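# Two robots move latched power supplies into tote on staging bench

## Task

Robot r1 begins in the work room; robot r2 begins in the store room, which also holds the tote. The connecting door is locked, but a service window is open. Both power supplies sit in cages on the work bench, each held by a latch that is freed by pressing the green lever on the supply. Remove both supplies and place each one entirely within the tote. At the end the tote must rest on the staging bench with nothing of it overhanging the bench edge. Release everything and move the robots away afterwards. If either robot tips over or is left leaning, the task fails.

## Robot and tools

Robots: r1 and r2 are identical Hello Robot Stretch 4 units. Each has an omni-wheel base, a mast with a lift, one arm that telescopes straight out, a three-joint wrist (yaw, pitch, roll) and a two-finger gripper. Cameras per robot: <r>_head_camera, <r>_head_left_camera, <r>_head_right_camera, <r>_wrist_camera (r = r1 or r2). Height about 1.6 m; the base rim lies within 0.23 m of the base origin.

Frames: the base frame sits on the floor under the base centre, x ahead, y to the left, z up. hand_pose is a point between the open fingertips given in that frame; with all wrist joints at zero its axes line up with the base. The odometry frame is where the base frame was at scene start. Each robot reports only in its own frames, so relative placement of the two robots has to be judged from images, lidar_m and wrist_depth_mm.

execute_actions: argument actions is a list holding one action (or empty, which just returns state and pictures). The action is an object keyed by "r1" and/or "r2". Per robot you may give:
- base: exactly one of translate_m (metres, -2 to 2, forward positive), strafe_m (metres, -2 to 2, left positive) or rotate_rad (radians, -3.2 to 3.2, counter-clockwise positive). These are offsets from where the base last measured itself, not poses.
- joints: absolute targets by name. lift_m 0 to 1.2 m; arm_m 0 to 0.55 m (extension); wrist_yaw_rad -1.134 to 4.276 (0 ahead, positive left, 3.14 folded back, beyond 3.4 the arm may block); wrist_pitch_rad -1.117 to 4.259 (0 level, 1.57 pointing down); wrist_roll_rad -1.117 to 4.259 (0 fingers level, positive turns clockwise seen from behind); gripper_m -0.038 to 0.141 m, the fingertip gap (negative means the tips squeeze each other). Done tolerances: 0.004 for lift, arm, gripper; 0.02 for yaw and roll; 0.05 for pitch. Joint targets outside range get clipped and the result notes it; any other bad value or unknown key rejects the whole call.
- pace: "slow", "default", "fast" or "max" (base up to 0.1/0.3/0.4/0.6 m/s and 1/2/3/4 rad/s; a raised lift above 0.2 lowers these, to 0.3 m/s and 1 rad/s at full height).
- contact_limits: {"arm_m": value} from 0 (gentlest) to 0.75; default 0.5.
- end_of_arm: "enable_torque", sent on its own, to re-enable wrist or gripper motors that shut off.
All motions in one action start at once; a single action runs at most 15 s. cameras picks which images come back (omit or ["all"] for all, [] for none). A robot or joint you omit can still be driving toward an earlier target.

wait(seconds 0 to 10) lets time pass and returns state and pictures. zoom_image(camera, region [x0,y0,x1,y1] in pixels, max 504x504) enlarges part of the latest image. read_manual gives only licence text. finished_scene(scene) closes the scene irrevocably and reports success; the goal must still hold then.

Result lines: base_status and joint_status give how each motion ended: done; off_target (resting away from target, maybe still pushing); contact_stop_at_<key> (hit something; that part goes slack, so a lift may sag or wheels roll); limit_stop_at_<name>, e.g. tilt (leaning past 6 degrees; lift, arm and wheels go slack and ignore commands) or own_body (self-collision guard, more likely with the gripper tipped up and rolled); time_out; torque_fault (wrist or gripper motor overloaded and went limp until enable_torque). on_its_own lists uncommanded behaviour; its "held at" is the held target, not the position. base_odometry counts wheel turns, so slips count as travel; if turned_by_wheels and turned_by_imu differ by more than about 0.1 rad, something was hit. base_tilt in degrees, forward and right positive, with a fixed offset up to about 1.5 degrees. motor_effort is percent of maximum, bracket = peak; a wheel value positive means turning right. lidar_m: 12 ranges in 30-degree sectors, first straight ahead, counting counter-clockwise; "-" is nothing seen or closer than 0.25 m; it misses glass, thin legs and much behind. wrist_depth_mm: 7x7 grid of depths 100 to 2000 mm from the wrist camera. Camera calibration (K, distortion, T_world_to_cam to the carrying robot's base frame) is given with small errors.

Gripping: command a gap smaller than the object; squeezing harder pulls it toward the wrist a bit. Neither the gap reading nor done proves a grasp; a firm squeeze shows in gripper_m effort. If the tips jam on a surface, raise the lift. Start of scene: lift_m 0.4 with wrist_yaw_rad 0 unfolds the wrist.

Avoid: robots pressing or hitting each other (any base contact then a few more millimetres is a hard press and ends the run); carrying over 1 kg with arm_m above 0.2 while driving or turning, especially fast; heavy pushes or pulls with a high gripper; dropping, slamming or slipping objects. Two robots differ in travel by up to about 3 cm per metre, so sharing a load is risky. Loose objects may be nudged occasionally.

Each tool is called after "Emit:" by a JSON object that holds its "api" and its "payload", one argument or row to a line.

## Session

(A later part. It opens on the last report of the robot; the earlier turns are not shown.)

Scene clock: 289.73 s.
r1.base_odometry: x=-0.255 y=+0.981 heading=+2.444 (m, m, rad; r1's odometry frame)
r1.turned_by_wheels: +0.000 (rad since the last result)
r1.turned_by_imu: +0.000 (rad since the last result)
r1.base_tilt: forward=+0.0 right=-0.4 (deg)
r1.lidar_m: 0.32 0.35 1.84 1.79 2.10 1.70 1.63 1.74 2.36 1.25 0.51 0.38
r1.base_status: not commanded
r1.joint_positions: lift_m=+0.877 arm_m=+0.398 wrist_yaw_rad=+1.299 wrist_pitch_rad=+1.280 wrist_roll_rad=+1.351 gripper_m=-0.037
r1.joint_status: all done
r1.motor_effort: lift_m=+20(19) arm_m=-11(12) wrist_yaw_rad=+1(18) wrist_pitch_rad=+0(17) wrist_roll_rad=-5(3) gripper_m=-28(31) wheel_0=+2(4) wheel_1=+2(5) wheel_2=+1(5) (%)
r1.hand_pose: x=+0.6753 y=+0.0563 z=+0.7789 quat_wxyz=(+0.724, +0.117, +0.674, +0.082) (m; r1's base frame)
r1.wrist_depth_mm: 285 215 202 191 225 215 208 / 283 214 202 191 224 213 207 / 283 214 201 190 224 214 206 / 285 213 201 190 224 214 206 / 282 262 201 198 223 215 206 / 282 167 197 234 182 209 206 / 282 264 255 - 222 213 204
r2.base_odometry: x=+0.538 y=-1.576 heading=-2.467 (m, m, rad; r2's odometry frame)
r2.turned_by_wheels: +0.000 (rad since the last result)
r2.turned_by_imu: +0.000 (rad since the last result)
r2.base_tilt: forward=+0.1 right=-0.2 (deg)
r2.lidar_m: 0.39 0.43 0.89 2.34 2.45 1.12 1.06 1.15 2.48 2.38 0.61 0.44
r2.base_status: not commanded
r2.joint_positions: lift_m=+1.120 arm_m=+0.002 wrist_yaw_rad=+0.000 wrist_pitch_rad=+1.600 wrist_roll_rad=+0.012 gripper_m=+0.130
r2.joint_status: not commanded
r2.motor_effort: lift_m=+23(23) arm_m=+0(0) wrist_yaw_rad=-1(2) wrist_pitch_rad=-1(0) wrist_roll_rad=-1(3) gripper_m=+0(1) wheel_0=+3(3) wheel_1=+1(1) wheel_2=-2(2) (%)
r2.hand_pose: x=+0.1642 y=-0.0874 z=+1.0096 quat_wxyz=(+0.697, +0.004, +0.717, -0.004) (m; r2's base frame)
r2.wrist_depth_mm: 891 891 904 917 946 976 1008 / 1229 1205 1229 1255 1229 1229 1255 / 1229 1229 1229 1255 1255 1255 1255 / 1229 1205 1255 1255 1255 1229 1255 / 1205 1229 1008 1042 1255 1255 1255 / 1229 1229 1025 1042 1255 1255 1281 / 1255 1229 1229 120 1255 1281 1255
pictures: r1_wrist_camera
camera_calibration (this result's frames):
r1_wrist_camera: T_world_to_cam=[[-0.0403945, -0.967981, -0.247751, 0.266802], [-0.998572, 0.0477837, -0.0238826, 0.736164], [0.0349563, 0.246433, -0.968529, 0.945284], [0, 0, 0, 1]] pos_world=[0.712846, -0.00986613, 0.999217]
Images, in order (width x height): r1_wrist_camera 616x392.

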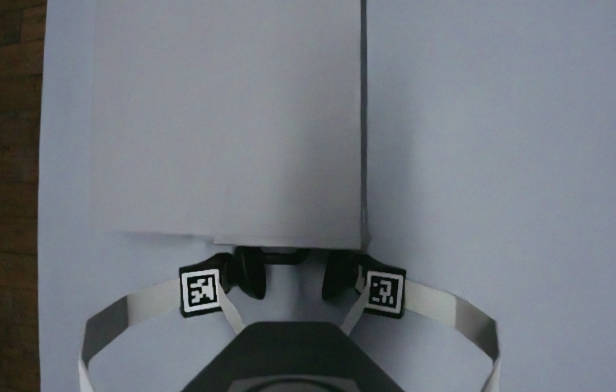

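Emit:
{"api": "execute_actions", "payload": {
  "actions": [
    {"r1":{"joints":{"arm_m":0.41,"wrist_roll_rad":1.43},"pace":"slow"}}
  ],
  "cameras": ["r1_wrist_camera"]
}}

Emit:
{"api": "execute_actions", "payload": {
  "actions": [
    {"r1":{"joints":{"arm_m":0.394},"pace":"slow"}}
  ],
  "cameras": ["r1_wrist_camera"]
}}

Emit:
{"api": "zoom_image", "payload": {
  "camera": "r1_wrist_camera",
  "region": [170, 170, 420, 330]
}}

Scene clock: 291.00 s.
r1.base_odometry: x=-0.255 y=+0.981 heading=+2.445 (m, m, rad; r1's odometry frame)
r1.turned_by_wheels: +0.000 (rad since the last result)
r1.turned_by_imu: +0.001 (rad since the last result)
r1.base_tilt: forward=-0.1 right=-0.3 (deg)
r1.lidar_m: 0.34 0.36 1.82 1.81 2.08 1.66 1.60 1.72 2.37 1.28 0.51 0.38
r1.base_status: not commanded
r1.joint_positions: lift_m=+0.877 arm_m=+0.407 wrist_yaw_rad=+1.307 wrist_pitch_rad=+1.284 wrist_roll_rad=+1.430 gripper_m=-0.037
r1.joint_status: all done
r1.on_its_own: wrist_yaw_rad is at rest, and its effort (-19) is outside its rest range (-13 to +13)
r1.motor_effort: lift_m=+19(19) arm_m=+16(17) wrist_yaw_rad=-19(21) wrist_pitch_rad=-13(14) wrist_roll_rad=+0(1) gripper_m=-28(29) wheel_0=+5(5) wheel_1=+6(6) wheel_2=-2(2) (%)
r1.hand_pose: x=+0.6837 y=+0.0559 z=+0.7785 quat_wxyz=(+0.719, +0.142, +0.678, +0.056) (m; r1's base frame)
r1.wrist_depth_mm: 273 206 194 185 220 207 199 / 274 207 195 185 220 209 202 / 277 208 195 185 219 209 202 / 278 208 196 186 221 210 203 / 281 257 196 189 220 211 204 / 282 169 191 232 181 208 205 / 285 264 254 - 223 213 205
r2.base_odometry: x=+0.538 y=-1.576 heading=-2.467 (m, m, rad; r2's odometry frame)
r2.turned_by_wheels: +0.000 (rad since the last result)
r2.turned_by_imu: +0.000 (rad since the last result)
r2.base_tilt: forward=+0.1 right=-0.2 (deg)
r2.lidar_m: 0.39 0.40 0.89 2.34 2.42 1.13 1.06 1.14 2.47 2.39 0.60 0.42
r2.base_status: not commanded
r2.joint_positions: lift_m=+1.120 arm_m=+0.002 wrist_yaw_rad=+0.000 wrist_pitch_rad=+1.600 wrist_roll_rad=+0.012 gripper_m=+0.130
r2.joint_status: not commanded
r2.motor_effort: lift_m=+23(23) arm_m=+0(0) wrist_yaw_rad=-1(1) wrist_pitch_rad=+0(1) wrist_roll_rad=-5(2) gripper_m=-1(1) wheel_0=+3(3) wheel_1=+1(1) wheel_2=-2(2) (%)
r2.hand_pose: x=+0.1642 y=-0.0874 z=+1.0096 quat_wxyz=(+0.697, +0.004, +0.717, -0.004) (m; r2's base frame)
r2.wrist_depth_mm: 891 891 904 931 931 976 1008 / 1229 1229 1255 1229 1229 1255 1255 / 1229 1229 1229 1229 1255 1255 1255 / 1205 1229 1229 1255 1255 1229 1255 / 1229 1229 1025 1025 1255 1255 1281 / 1229 1205 1042 1042 1255 1281 1281 / 1255 1229 1229 120 1255 1255 1281
pictures: r1_wrist_camera
camera_calibration (this result's frames):
r1_wrist_camera: T_world_to_cam=[[-0.112188, -0.962403, -0.247374, 0.315067], [-0.993248, 0.116007, -0.000868202, 0.719145], [0.0295327, 0.245606, -0.96892, 0.948791], [0, 0, 0, 1]] pos_world=[0.721616, -0.0132338, 0.997865]
Images, in order (width x height): r1_wrist_camera 616x392.

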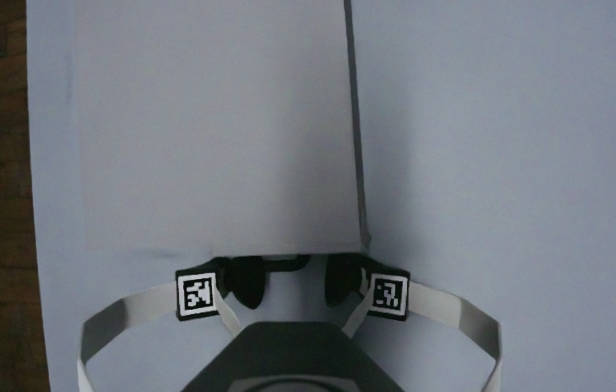

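Scene clock: 292.07 s.
r1.base_odometry: x=-0.255 y=+0.981 heading=+2.445 (m, m, rad; r1's odometry frame)
r1.turned_by_wheels: +0.000 (rad since the last result)
r1.turned_by_imu: +0.000 (rad since the last result)
r1.base_tilt: forward=+0.0 right=-0.4 (deg)
r1.lidar_m: 0.35 0.35 1.85 1.80 2.05 1.63 1.61 1.73 2.37 1.26 0.50 0.38
r1.base_status: not commanded
r1.joint_positions: lift_m=+0.877 arm_m=+0.396 wrist_yaw_rad=+1.300 wrist_pitch_rad=+1.279 wrist_roll_rad=+1.430 gripper_m=-0.037
r1.joint_status: all done
r1.motor_effort: lift_m=+19(19) arm_m=-11(16) wrist_yaw_rad=-2(21) wrist_pitch_rad=+4(14) wrist_roll_rad=-1(3) gripper_m=-28(29) wheel_0=+3(5) wheel_1=+2(6) wheel_2=+2(3) (%)
r1.hand_pose: x=+0.6733 y=+0.0567 z=+0.7790 quat_wxyz=(+0.719, +0.146, +0.677, +0.055) (m; r1's base frame)
r1.wrist_depth_mm: 282 213 200 191 223 211 204 / 282 213 200 189 223 212 204 / 283 213 200 189 223 213 205 / 283 213 201 190 224 213 204 / 285 260 200 199 222 213 205 / 285 168 196 236 182 210 204 / 286 266 257 - 224 213 205
r2.base_odometry: x=+0.538 y=-1.576 heading=-2.467 (m, m, rad; r2's odometry frame)
r2.turned_by_wheels: +0.000 (rad since the last result)
r2.turned_by_imu: +0.000 (rad since the last result)
r2.base_tilt: forward=+0.1 right=-0.2 (deg)
r2.lidar_m: 0.38 0.42 0.89 2.34 2.44 1.12 1.05 1.14 2.47 2.38 0.60 0.40
r2.base_status: not commanded
r2.joint_positions: lift_m=+1.120 arm_m=+0.002 wrist_yaw_rad=+0.000 wrist_pitch_rad=+1.600 wrist_roll_rad=+0.012 gripper_m=+0.130
r2.joint_status: not commanded
r2.motor_effort: lift_m=+23(22) arm_m=+0(0) wrist_yaw_rad=-1(1) wrist_pitch_rad=+0(1) wrist_roll_rad=-2(3) gripper_m=-1(0) wheel_0=+3(3) wheel_1=+1(1) wheel_2=-2(2) (%)
r2.hand_pose: x=+0.1642 y=-0.0874 z=+1.0096 quat_wxyz=(+0.697, +0.004, +0.717, -0.004) (m; r2's base frame)
r2.wrist_depth_mm: 891 891 904 931 946 976 1008 / 1229 1229 1229 1229 1255 1229 1255 / 1229 1229 1229 1255 1255 1255 1281 / 1255 1229 1229 1229 1281 1255 1255 / 1255 1229 1008 1025 1255 1281 1255 / 1255 1229 1025 1025 1255 1255 1255 / 1229 1229 1255 120 1255 1281 1255
pictures: r1_wrist_camera
camera_calibration (this result's frames):
r1_wrist_camera: T_world_to_cam=[[-0.118791, -0.960138, -0.253029, 0.323584], [-0.992382, 0.123191, -0.0015568, 0.708347], [0.0326657, 0.250917, -0.967457, 0.945802], [0, 0, 0, 1]] pos_world=[0.710495, -0.013894, 0.998002]
Images, in order (width x height): r1_wrist_camera 616x392.

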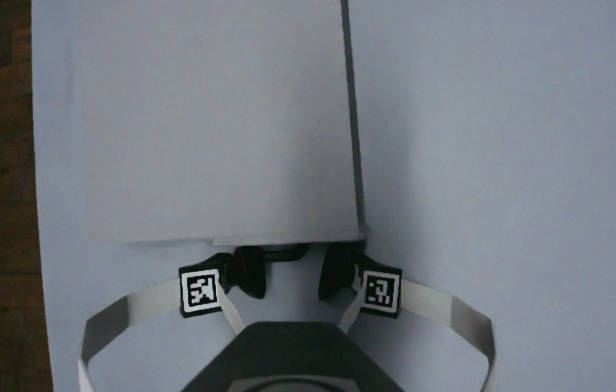

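Region (170, 170, 420, 330) of r1_wrist_camera's 616x392 image, scaled by 2.016; it fills the top 323 rows of this view, and the rest is white.

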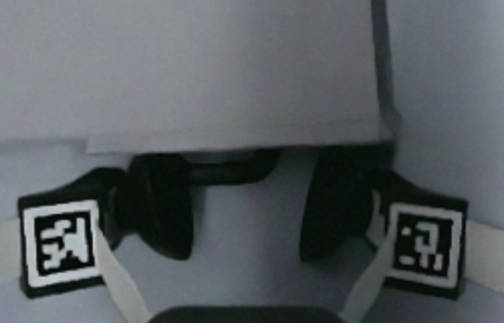

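Emit:
{"api": "execute_actions", "payload": {
  "actions": [
    {"r1":{"joints":{"arm_m":0.388},"pace":"slow"}}
  ],
  "cameras": ["r1_wrist_camera"]
}}

Emit:
{"api": "zoom_image", "payload": {
  "camera": "r1_wrist_camera",
  "region": [170, 170, 420, 330]
}}

Scene clock: 292.97 s.
r1.base_odometry: x=-0.255 y=+0.981 heading=+2.444 (m, m, rad; r1's odometry frame)
r1.turned_by_wheels: -0.001 (rad since the last result)
r1.turned_by_imu: -0.001 (rad since the last result)
r1.base_tilt: forward=-0.1 right=-0.3 (deg)
r1.lidar_m: 0.34 0.37 1.82 1.80 2.10 1.68 1.62 1.69 2.38 1.28 0.51 0.38
r1.base_status: not commanded
r1.joint_positions: lift_m=+0.877 arm_m=+0.390 wrist_yaw_rad=+1.301 wrist_pitch_rad=+1.281 wrist_roll_rad=+1.430 gripper_m=-0.037
r1.joint_status: all done
r1.motor_effort: lift_m=+20(19) arm_m=-9(11) wrist_yaw_rad=-3(24) wrist_pitch_rad=-2(35) wrist_roll_rad=+0(1) gripper_m=-19(29) wheel_0=+0(10) wheel_1=+1(6) wheel_2=-1(7) (%)
r1.hand_pose: x=+0.6667 y=+0.0562 z=+0.7788 quat_wxyz=(+0.719, +0.145, +0.677, +0.055) (m; r1's base frame)
r1.wrist_depth_mm: 279 212 200 190 224 212 204 / 279 213 200 190 224 213 206 / 283 213 200 190 225 213 206 / 283 213 202 190 224 214 206 / 285 264 250 202 226 214 206 / 285 265 183 199 180 214 207 / 286 263 257 - 224 211 206
r2.base_odometry: x=+0.538 y=-1.576 heading=-2.467 (m, m, rad; r2's odometry frame)
r2.turned_by_wheels: +0.000 (rad since the last result)
r2.turned_by_imu: +0.000 (rad since the last result)
r2.base_tilt: forward=+0.1 right=-0.2 (deg)
r2.lidar_m: 0.40 0.41 0.88 2.34 2.45 1.13 1.06 1.15 2.50 2.38 0.59 0.42
r2.base_status: not commanded
r2.joint_positions: lift_m=+1.120 arm_m=+0.002 wrist_yaw_rad=+0.000 wrist_pitch_rad=+1.600 wrist_roll_rad=+0.012 gripper_m=+0.130
r2.joint_status: not commanded
r2.motor_effort: lift_m=+23(22) arm_m=+0(0) wrist_yaw_rad=-1(1) wrist_pitch_rad=+0(0) wrist_roll_rad=-2(1) gripper_m=+0(1) wheel_0=+3(3) wheel_1=+1(1) wheel_2=-2(2) (%)
r2.hand_pose: x=+0.1642 y=-0.0874 z=+1.0096 quat_wxyz=(+0.697, +0.004, +0.717, -0.004) (m; r2's base frame)
r2.wrist_depth_mm: 878 904 904 931 946 991 1008 / 1229 1255 1255 1229 1229 1229 1255 / 1229 1229 1229 1229 1229 1255 1255 / 1205 1229 1229 1255 1255 1255 1281 / 1229 1229 1025 1025 1255 1255 1281 / 1229 1255 1042 1025 1255 1281 1229 / 1229 1229 1229 119 1281 1229 1255
pictures: r1_wrist_camera
camera_calibration (this result's frames):
r1_wrist_camera: T_world_to_cam=[[-0.11778, -0.960781, -0.251052, 0.320106], [-0.992523, 0.122051, -0.00145341, 0.701935], [0.0320376, 0.249003, -0.967973, 0.946899], [0, 0, 0, 1]] pos_world=[0.704052, -0.0139007, 0.997955]
Images, in order (width x height): r1_wrist_camera 616x392.

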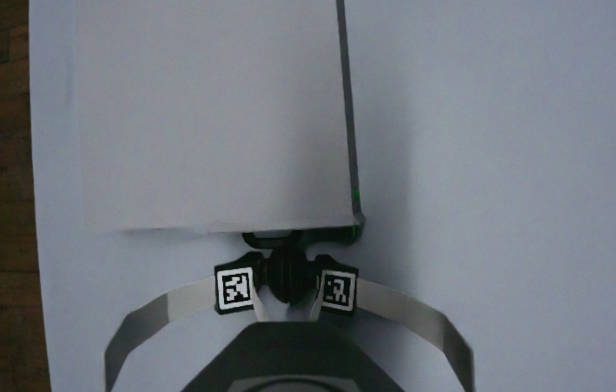

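Region (170, 170, 420, 330) of r1_wrist_camera's 616x392 image, scaled by 2.016; it fills the top 323 rows of this view, and the rest is white.

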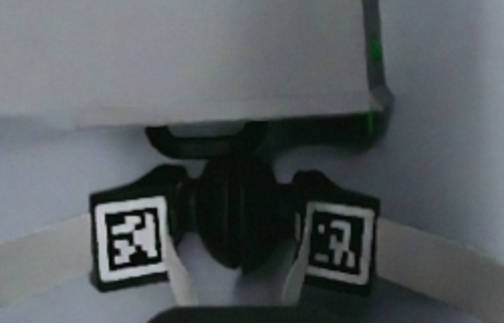

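Emit:
{"api": "execute_actions", "payload": {
  "actions": [
    {"r1":{"joints":{"arm_m":0.37,"lift_m":0.898,"wrist_roll_rad":1.38},"base":{"strafe_m":-0.004}}}
  ],
  "cameras": []
}}

Emit:
{"api": "execute_actions", "payload": {
  "actions": [
    {"r1":{"joints":{"gripper_m":0.07}}}
  ],
  "cameras": []
}}

Emit:
{"api": "execute_actions", "payload": {
  "actions": [
    {"r1":{"joints":{"arm_m":0.398}}}
  ],
  "cameras": []
}}

Emit:
{"api": "execute_actions", "payload": {
  "actions": [
    {"r1":{"joints":{"gripper_m":0.042}}}
  ],
  "cameras": []
}}

Emit:
{"api": "execute_actions", "payload": {
  "actions": [
    {"r1":{"joints":{"arm_m":0.411,"lift_m":0.892},"pace":"slow"}}
  ],
  "cameras": ["r1_wrist_camera"]
}}

Emit:
{"api": "zoom_image", "payload": {
  "camera": "r1_wrist_camera",
  "region": [170, 170, 420, 330]
}}

Scene clock: 294.40 s.
r1.base_odometry: x=-0.253 y=+0.984 heading=+2.444 (m, m, rad; r1's odometry frame)
r1.turned_by_wheels: +0.000 (rad since the last result)
r1.turned_by_imu: +0.000 (rad since the last result)
r1.base_tilt: forward=-0.1 right=-0.4 (deg)
r1.lidar_m: 0.32 0.38 1.84 1.80 2.05 1.69 1.63 1.71 2.36 1.27 0.48 0.38
r1.base_status: done
r1.joint_positions: lift_m=+0.898 arm_m=+0.372 wrist_yaw_rad=+1.300 wrist_pitch_rad=+1.281 wrist_roll_rad=+1.380 gripper_m=-0.037
r1.joint_status: all done
r1.motor_effort: lift_m=+23(25) arm_m=-9(10) wrist_yaw_rad=-1(2) wrist_pitch_rad=-1(3) wrist_roll_rad=-1(4) gripper_m=-20(20) wheel_0=+1(3) wheel_1=+0(7) wheel_2=+0(1) (%)
r1.hand_pose: x=+0.6488 y=+0.0562 z=+0.7996 quat_wxyz=(+0.722, +0.128, +0.676, +0.071) (m; r1's base frame)
r1.wrist_depth_mm: 310 238 224 211 245 234 224 / 309 239 224 211 247 233 225 / 768 238 224 213 247 234 226 / 778 286 229 221 245 233 225 / 759 291 273 253 246 235 225 / 1205 289 183 198 181 234 225 / 1229 286 278 - 243 229 225
r2.base_odometry: x=+0.538 y=-1.576 heading=-2.467 (m, m, rad; r2's odometry frame)
r2.turned_by_wheels: +0.000 (rad since the last result)
r2.turned_by_imu: +0.000 (rad since the last result)
r2.base_tilt: forward=+0.2 right=-0.2 (deg)
r2.lidar_m: 0.40 0.38 0.86 2.32 2.45 1.13 1.07 1.14 2.49 2.39 0.62 0.40
r2.base_status: not commanded
r2.joint_positions: lift_m=+1.120 arm_m=+0.002 wrist_yaw_rad=+0.000 wrist_pitch_rad=+1.600 wrist_roll_rad=+0.012 gripper_m=+0.130
r2.joint_status: not commanded
r2.motor_effort: lift_m=+22(23) arm_m=-1(1) wrist_yaw_rad=-1(1) wrist_pitch_rad=-1(0) wrist_roll_rad=-1(2) gripper_m=+0(2) wheel_0=+3(3) wheel_1=+1(1) wheel_2=-3(2) (%)
r2.hand_pose: x=+0.1642 y=-0.0874 z=+1.0096 quat_wxyz=(+0.697, +0.004, +0.717, -0.004) (m; r2's base frame)
r2.wrist_depth_mm: 878 891 917 917 960 960 991 / 1205 1229 1229 1255 1229 1255 1229 / 1229 1229 1205 1255 1255 1255 1255 / 1205 1229 1229 1229 1255 1255 1255 / 1229 1229 1025 1042 1229 1255 1255 / 1229 1229 1025 1042 1255 1281 1281 / 1229 1229 1255 120 1281 1255 1281
pictures: none
No camera images: the call's "cameras" was empty. Leave "cameras" out to get every camera's image.

Scene clock: 296.17 s.
r1.base_odometry: x=-0.253 y=+0.984 heading=+2.444 (m, m, rad; r1's odometry frame)
r1.turned_by_wheels: +0.000 (rad since the last result)
r1.turned_by_imu: +0.000 (rad since the last result)
r1.base_tilt: forward=-0.1 right=-0.3 (deg)
r1.lidar_m: 0.34 0.36 1.83 1.79 2.10 1.70 1.59 1.71 2.37 1.24 0.48 0.35
r1.base_status: not commanded
r1.joint_positions: lift_m=+0.898 arm_m=+0.372 wrist_yaw_rad=+1.300 wrist_pitch_rad=+1.281 wrist_roll_rad=+1.380 gripper_m=+0.070
r1.joint_status: all done
r1.motor_effort: lift_m=+23(23) arm_m=-9(9) wrist_yaw_rad=-2(2) wrist_pitch_rad=-2(2) wrist_roll_rad=-1(3) gripper_m=-2(18) wheel_0=+1(1) wheel_1=+0(0) wheel_2=+0(0) (%)
r1.hand_pose: x=+0.6488 y=+0.0562 z=+0.7996 quat_wxyz=(+0.722, +0.128, +0.676, +0.071) (m; r1's base frame)
r1.wrist_depth_mm: 309 238 225 213 247 234 224 / 309 238 224 212 246 233 225 / 768 237 224 213 245 234 226 / 759 286 229 219 246 235 225 / 788 290 270 259 243 234 225 / 1229 290 267 254 203 232 226 / 1229 289 279 - 244 230 225
r2.base_odometry: x=+0.538 y=-1.576 heading=-2.467 (m, m, rad; r2's odometry frame)
r2.turned_by_wheels: +0.000 (rad since the last result)
r2.turned_by_imu: +0.000 (rad since the last result)
r2.base_tilt: forward=+0.1 right=-0.2 (deg)
r2.lidar_m: 0.39 0.42 0.88 2.34 2.44 1.12 1.07 1.12 2.48 2.39 0.61 0.42
r2.base_status: not commanded
r2.joint_positions: lift_m=+1.120 arm_m=+0.002 wrist_yaw_rad=+0.000 wrist_pitch_rad=+1.600 wrist_roll_rad=+0.012 gripper_m=+0.130
r2.joint_status: not commanded
r2.motor_effort: lift_m=+23(23) arm_m=-1(0) wrist_yaw_rad=-1(2) wrist_pitch_rad=+0(0) wrist_roll_rad=-3(3) gripper_m=-1(0) wheel_0=+3(3) wheel_1=+1(1) wheel_2=-2(3) (%)
r2.hand_pose: x=+0.1642 y=-0.0874 z=+1.0096 quat_wxyz=(+0.697, +0.004, +0.717, -0.004) (m; r2's base frame)
r2.wrist_depth_mm: 878 891 904 917 946 991 991 / 1205 1229 1255 1255 1255 1255 1255 / 1229 1229 1229 1255 1255 1255 1255 / 1229 1229 1229 1229 1281 1255 1281 / 1229 1229 1042 1025 1255 1255 1255 / 1229 1229 1025 1042 1255 1281 1229 / 1229 1229 1205 120 1255 1255 1255
pictures: none
No camera images: the call's "cameras" was empty. Leave "cameras" out to get every camera's image.

Scene clock: 296.97 s.
r1.base_odometry: x=-0.253 y=+0.984 heading=+2.444 (m, m, rad; r1's odometry frame)
r1.turned_by_wheels: +0.000 (rad since the last result)
r1.turned_by_imu: +0.000 (rad since the last result)
r1.base_tilt: forward=-0.1 right=-0.4 (deg)
r1.lidar_m: 0.35 0.34 1.86 1.81 2.07 1.70 1.61 1.74 2.37 1.28 0.51 0.36
r1.base_status: not commanded
r1.joint_positions: lift_m=+0.898 arm_m=+0.396 wrist_yaw_rad=+1.300 wrist_pitch_rad=+1.281 wrist_roll_rad=+1.380 gripper_m=+0.070
r1.joint_status: all done
r1.motor_effort: lift_m=+23(23) arm_m=+9(14) wrist_yaw_rad=-2(1) wrist_pitch_rad=-2(3) wrist_roll_rad=-2(3) gripper_m=-2(2) wheel_0=+1(1) wheel_1=+0(0) wheel_2=+0(0) (%)
r1.hand_pose: x=+0.6736 y=+0.0562 z=+0.7996 quat_wxyz=(+0.722, +0.127, +0.676, +0.072) (m; r1's base frame)
r1.wrist_depth_mm: 1229 238 224 212 245 233 225 / 309 237 224 213 246 234 225 / 759 238 225 212 245 233 225 / 768 238 223 212 243 234 225 / 1229 290 226 255 242 234 225 / 1229 291 267 255 203 233 225 / 1229 286 278 - 244 232 225
r2.base_odometry: x=+0.538 y=-1.576 heading=-2.467 (m, m, rad; r2's odometry frame)
r2.turned_by_wheels: +0.000 (rad since the last result)
r2.turned_by_imu: +0.000 (rad since the last result)
r2.base_tilt: forward=+0.2 right=-0.2 (deg)
r2.lidar_m: 0.38 0.39 0.89 2.32 2.45 1.12 1.03 1.14 2.47 2.37 0.59 0.42
r2.base_status: not commanded
r2.joint_positions: lift_m=+1.120 arm_m=+0.002 wrist_yaw_rad=+0.000 wrist_pitch_rad=+1.600 wrist_roll_rad=+0.012 gripper_m=+0.130
r2.joint_status: not commanded
r2.motor_effort: lift_m=+23(23) arm_m=+0(0) wrist_yaw_rad=-1(1) wrist_pitch_rad=+0(0) wrist_roll_rad=+1(3) gripper_m=-1(0) wheel_0=+3(3) wheel_1=+1(1) wheel_2=-2(2) (%)
r2.hand_pose: x=+0.1642 y=-0.0874 z=+1.0096 quat_wxyz=(+0.697, +0.004, +0.717, -0.004) (m; r2's base frame)
r2.wrist_depth_mm: 891 891 891 917 960 960 1008 / 1229 1229 1255 1255 1255 1229 1229 / 1229 1255 1229 1229 1255 1255 1255 / 1255 1229 1255 1255 1255 1255 1255 / 1229 1229 1025 1025 1255 1255 1255 / 1229 1229 1042 1008 1255 1255 1255 / 1255 1229 1255 119 1255 1281 1255
pictures: none
No camera images: the call's "cameras" was empty. Leave "cameras" out to get every camera's image.

Scene clock: 298.00 s.
r1.base_odometry: x=-0.253 y=+0.984 heading=+2.444 (m, m, rad; r1's odometry frame)
r1.turned_by_wheels: +0.000 (rad since the last result)
r1.turned_by_imu: +0.000 (rad since the last result)
r1.base_tilt: forward=-0.1 right=-0.4 (deg)
r1.lidar_m: 0.34 0.33 1.84 1.81 2.06 1.67 1.61 1.71 2.37 1.28 0.50 0.38
r1.base_status: not commanded
r1.joint_positions: lift_m=+0.898 arm_m=+0.396 wrist_yaw_rad=+1.299 wrist_pitch_rad=+1.284 wrist_roll_rad=+1.380 gripper_m=+0.042
r1.joint_status: all done
r1.motor_effort: lift_m=+23(23) arm_m=+9(9) wrist_yaw_rad=+1(3) wrist_pitch_rad=-11(12) wrist_roll_rad=-2(3) gripper_m=-7(5) wheel_0=+0(1) wheel_1=+0(1) wheel_2=-1(1) (%)
r1.hand_pose: x=+0.6735 y=+0.0553 z=+0.7993 quat_wxyz=(+0.722, +0.127, +0.676, +0.070) (m; r1's base frame)
r1.wrist_depth_mm: 303 235 221 212 245 233 224 / 307 235 223 211 244 232 224 / 768 236 222 211 245 233 224 / 778 236 223 211 245 233 224 / 759 287 224 254 242 235 224 / 306 287 213 256 193 233 225 / 1229 285 277 - 242 232 225
r2.base_odometry: x=+0.538 y=-1.576 heading=-2.467 (m, m, rad; r2's odometry frame)
r2.turned_by_wheels: +0.000 (rad since the last result)
r2.turned_by_imu: +0.000 (rad since the last result)
r2.base_tilt: forward=+0.1 right=-0.3 (deg)
r2.lidar_m: 0.39 0.39 0.88 2.36 2.45 1.14 1.07 1.15 2.48 2.37 0.58 0.43
r2.base_status: not commanded
r2.joint_positions: lift_m=+1.120 arm_m=+0.002 wrist_yaw_rad=+0.000 wrist_pitch_rad=+1.600 wrist_roll_rad=+0.012 gripper_m=+0.130
r2.joint_status: not commanded
r2.motor_effort: lift_m=+22(23) arm_m=-1(1) wrist_yaw_rad=-1(1) wrist_pitch_rad=-1(0) wrist_roll_rad=-2(3) gripper_m=-1(0) wheel_0=+3(3) wheel_1=+1(1) wheel_2=-2(2) (%)
r2.hand_pose: x=+0.1642 y=-0.0874 z=+1.0096 quat_wxyz=(+0.697, +0.004, +0.717, -0.004) (m; r2's base frame)
r2.wrist_depth_mm: 891 904 917 931 960 976 1008 / 1229 1229 1229 1255 1255 1255 1281 / 1229 1229 1255 1229 1255 1229 1281 / 1205 1229 1255 1229 1255 1229 1255 / 1229 1229 1025 1025 1229 1281 1205 / 1229 1255 1025 1025 1255 1255 1255 / 1229 1229 1229 120 1255 1229 1281
pictures: none
No camera images: the call's "cameras" was empty. Leave "cameras" out to get every camera's image.

Scene clock: 299.00 s.
r1.base_odometry: x=-0.252 y=+0.984 heading=+2.444 (m, m, rad; r1's odometry frame)
r1.turned_by_wheels: +0.000 (rad since the last result)
r1.turned_by_imu: +0.000 (rad since the last result)
r1.base_tilt: forward=-0.1 right=-0.4 (deg)
r1.lidar_m: 0.32 0.34 1.85 1.81 2.09 1.67 1.63 1.70 2.37 1.26 0.49 0.36
r1.base_status: not commanded
r1.joint_positions: lift_m=+0.892 arm_m=+0.408 wrist_yaw_rad=+1.304 wrist_pitch_rad=+1.286 wrist_roll_rad=+1.380 gripper_m=+0.042
r1.joint_status: all done
r1.on_its_own: wrist_yaw_rad is at rest, and its effort (-15) is outside its rest range (-13 to +13)
r1.motor_effort: lift_m=+15(21) arm_m=+15(15) wrist_yaw_rad=-15(13) wrist_pitch_rad=-17(17) wrist_roll_rad=+1(1) gripper_m=-6(5) wheel_0=+1(2) wheel_1=+2(2) wheel_2=-5(5) (%)
r1.hand_pose: x=+0.6849 y=+0.0553 z=+0.7938 quat_wxyz=(+0.722, +0.124, +0.677, +0.071) (m; r1's base frame)
r1.wrist_depth_mm: 297 229 216 204 238 226 219 / 296 229 216 204 239 226 219 / 759 229 217 205 239 227 219 / 759 229 216 204 240 229 219 / 759 278 216 208 236 228 220 / 300 283 194 251 194 229 220 / 298 277 271 - 238 226 221
r2.base_odometry: x=+0.538 y=-1.576 heading=-2.467 (m, m, rad; r2's odometry frame)
r2.turned_by_wheels: +0.000 (rad since the last result)
r2.turned_by_imu: +0.000 (rad since the last result)
r2.base_tilt: forward=+0.2 right=-0.3 (deg)
r2.lidar_m: 0.38 0.42 0.89 2.34 2.45 1.13 1.06 1.16 2.49 2.39 0.57 0.40
r2.base_status: not commanded
r2.joint_positions: lift_m=+1.120 arm_m=+0.002 wrist_yaw_rad=+0.000 wrist_pitch_rad=+1.600 wrist_roll_rad=+0.012 gripper_m=+0.130
r2.joint_status: not commanded
r2.motor_effort: lift_m=+23(23) arm_m=-1(1) wrist_yaw_rad=-1(1) wrist_pitch_rad=-1(0) wrist_roll_rad=-2(1) gripper_m=-2(0) wheel_0=+3(3) wheel_1=+1(1) wheel_2=-3(2) (%)
r2.hand_pose: x=+0.1642 y=-0.0874 z=+1.0096 quat_wxyz=(+0.697, +0.004, +0.717, -0.004) (m; r2's base frame)
r2.wrist_depth_mm: 891 891 904 917 946 976 1008 / 1255 1205 1229 1255 1255 1255 1255 / 1205 1229 1229 1229 1229 1229 1255 / 1229 1229 1255 1229 1229 1281 1255 / 1229 1229 1025 1042 1255 1255 1255 / 1229 1229 1008 1025 1255 1281 1281 / 1205 1255 1255 120 1255 1255 1281
pictures: r1_wrist_camera
camera_calibration (this result's frames):
r1_wrist_camera: T_world_to_cam=[[-0.0649617, -0.967639, -0.243833, 0.283547], [-0.997397, 0.0706275, -0.0145566, 0.736699], [0.0313069, 0.242253, -0.969708, 0.963275], [0, 0, 0, 1]] pos_world=[0.723044, -0.0110165, 1.01396]
Images, in order (width x height): r1_wrist_camera 616x392.

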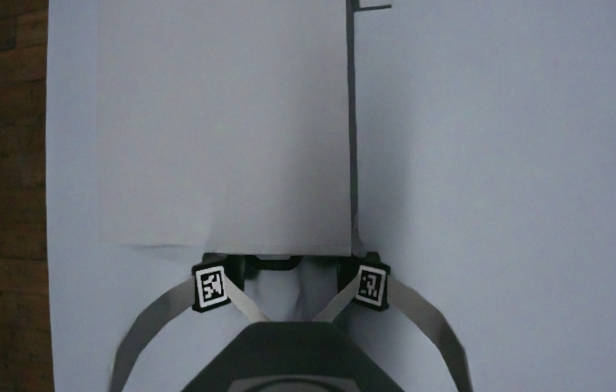

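Region (170, 170, 420, 330) of r1_wrist_camera's 616x392 image, scaled by 2.016; it fills the top 323 rows of this view, and the rest is white.

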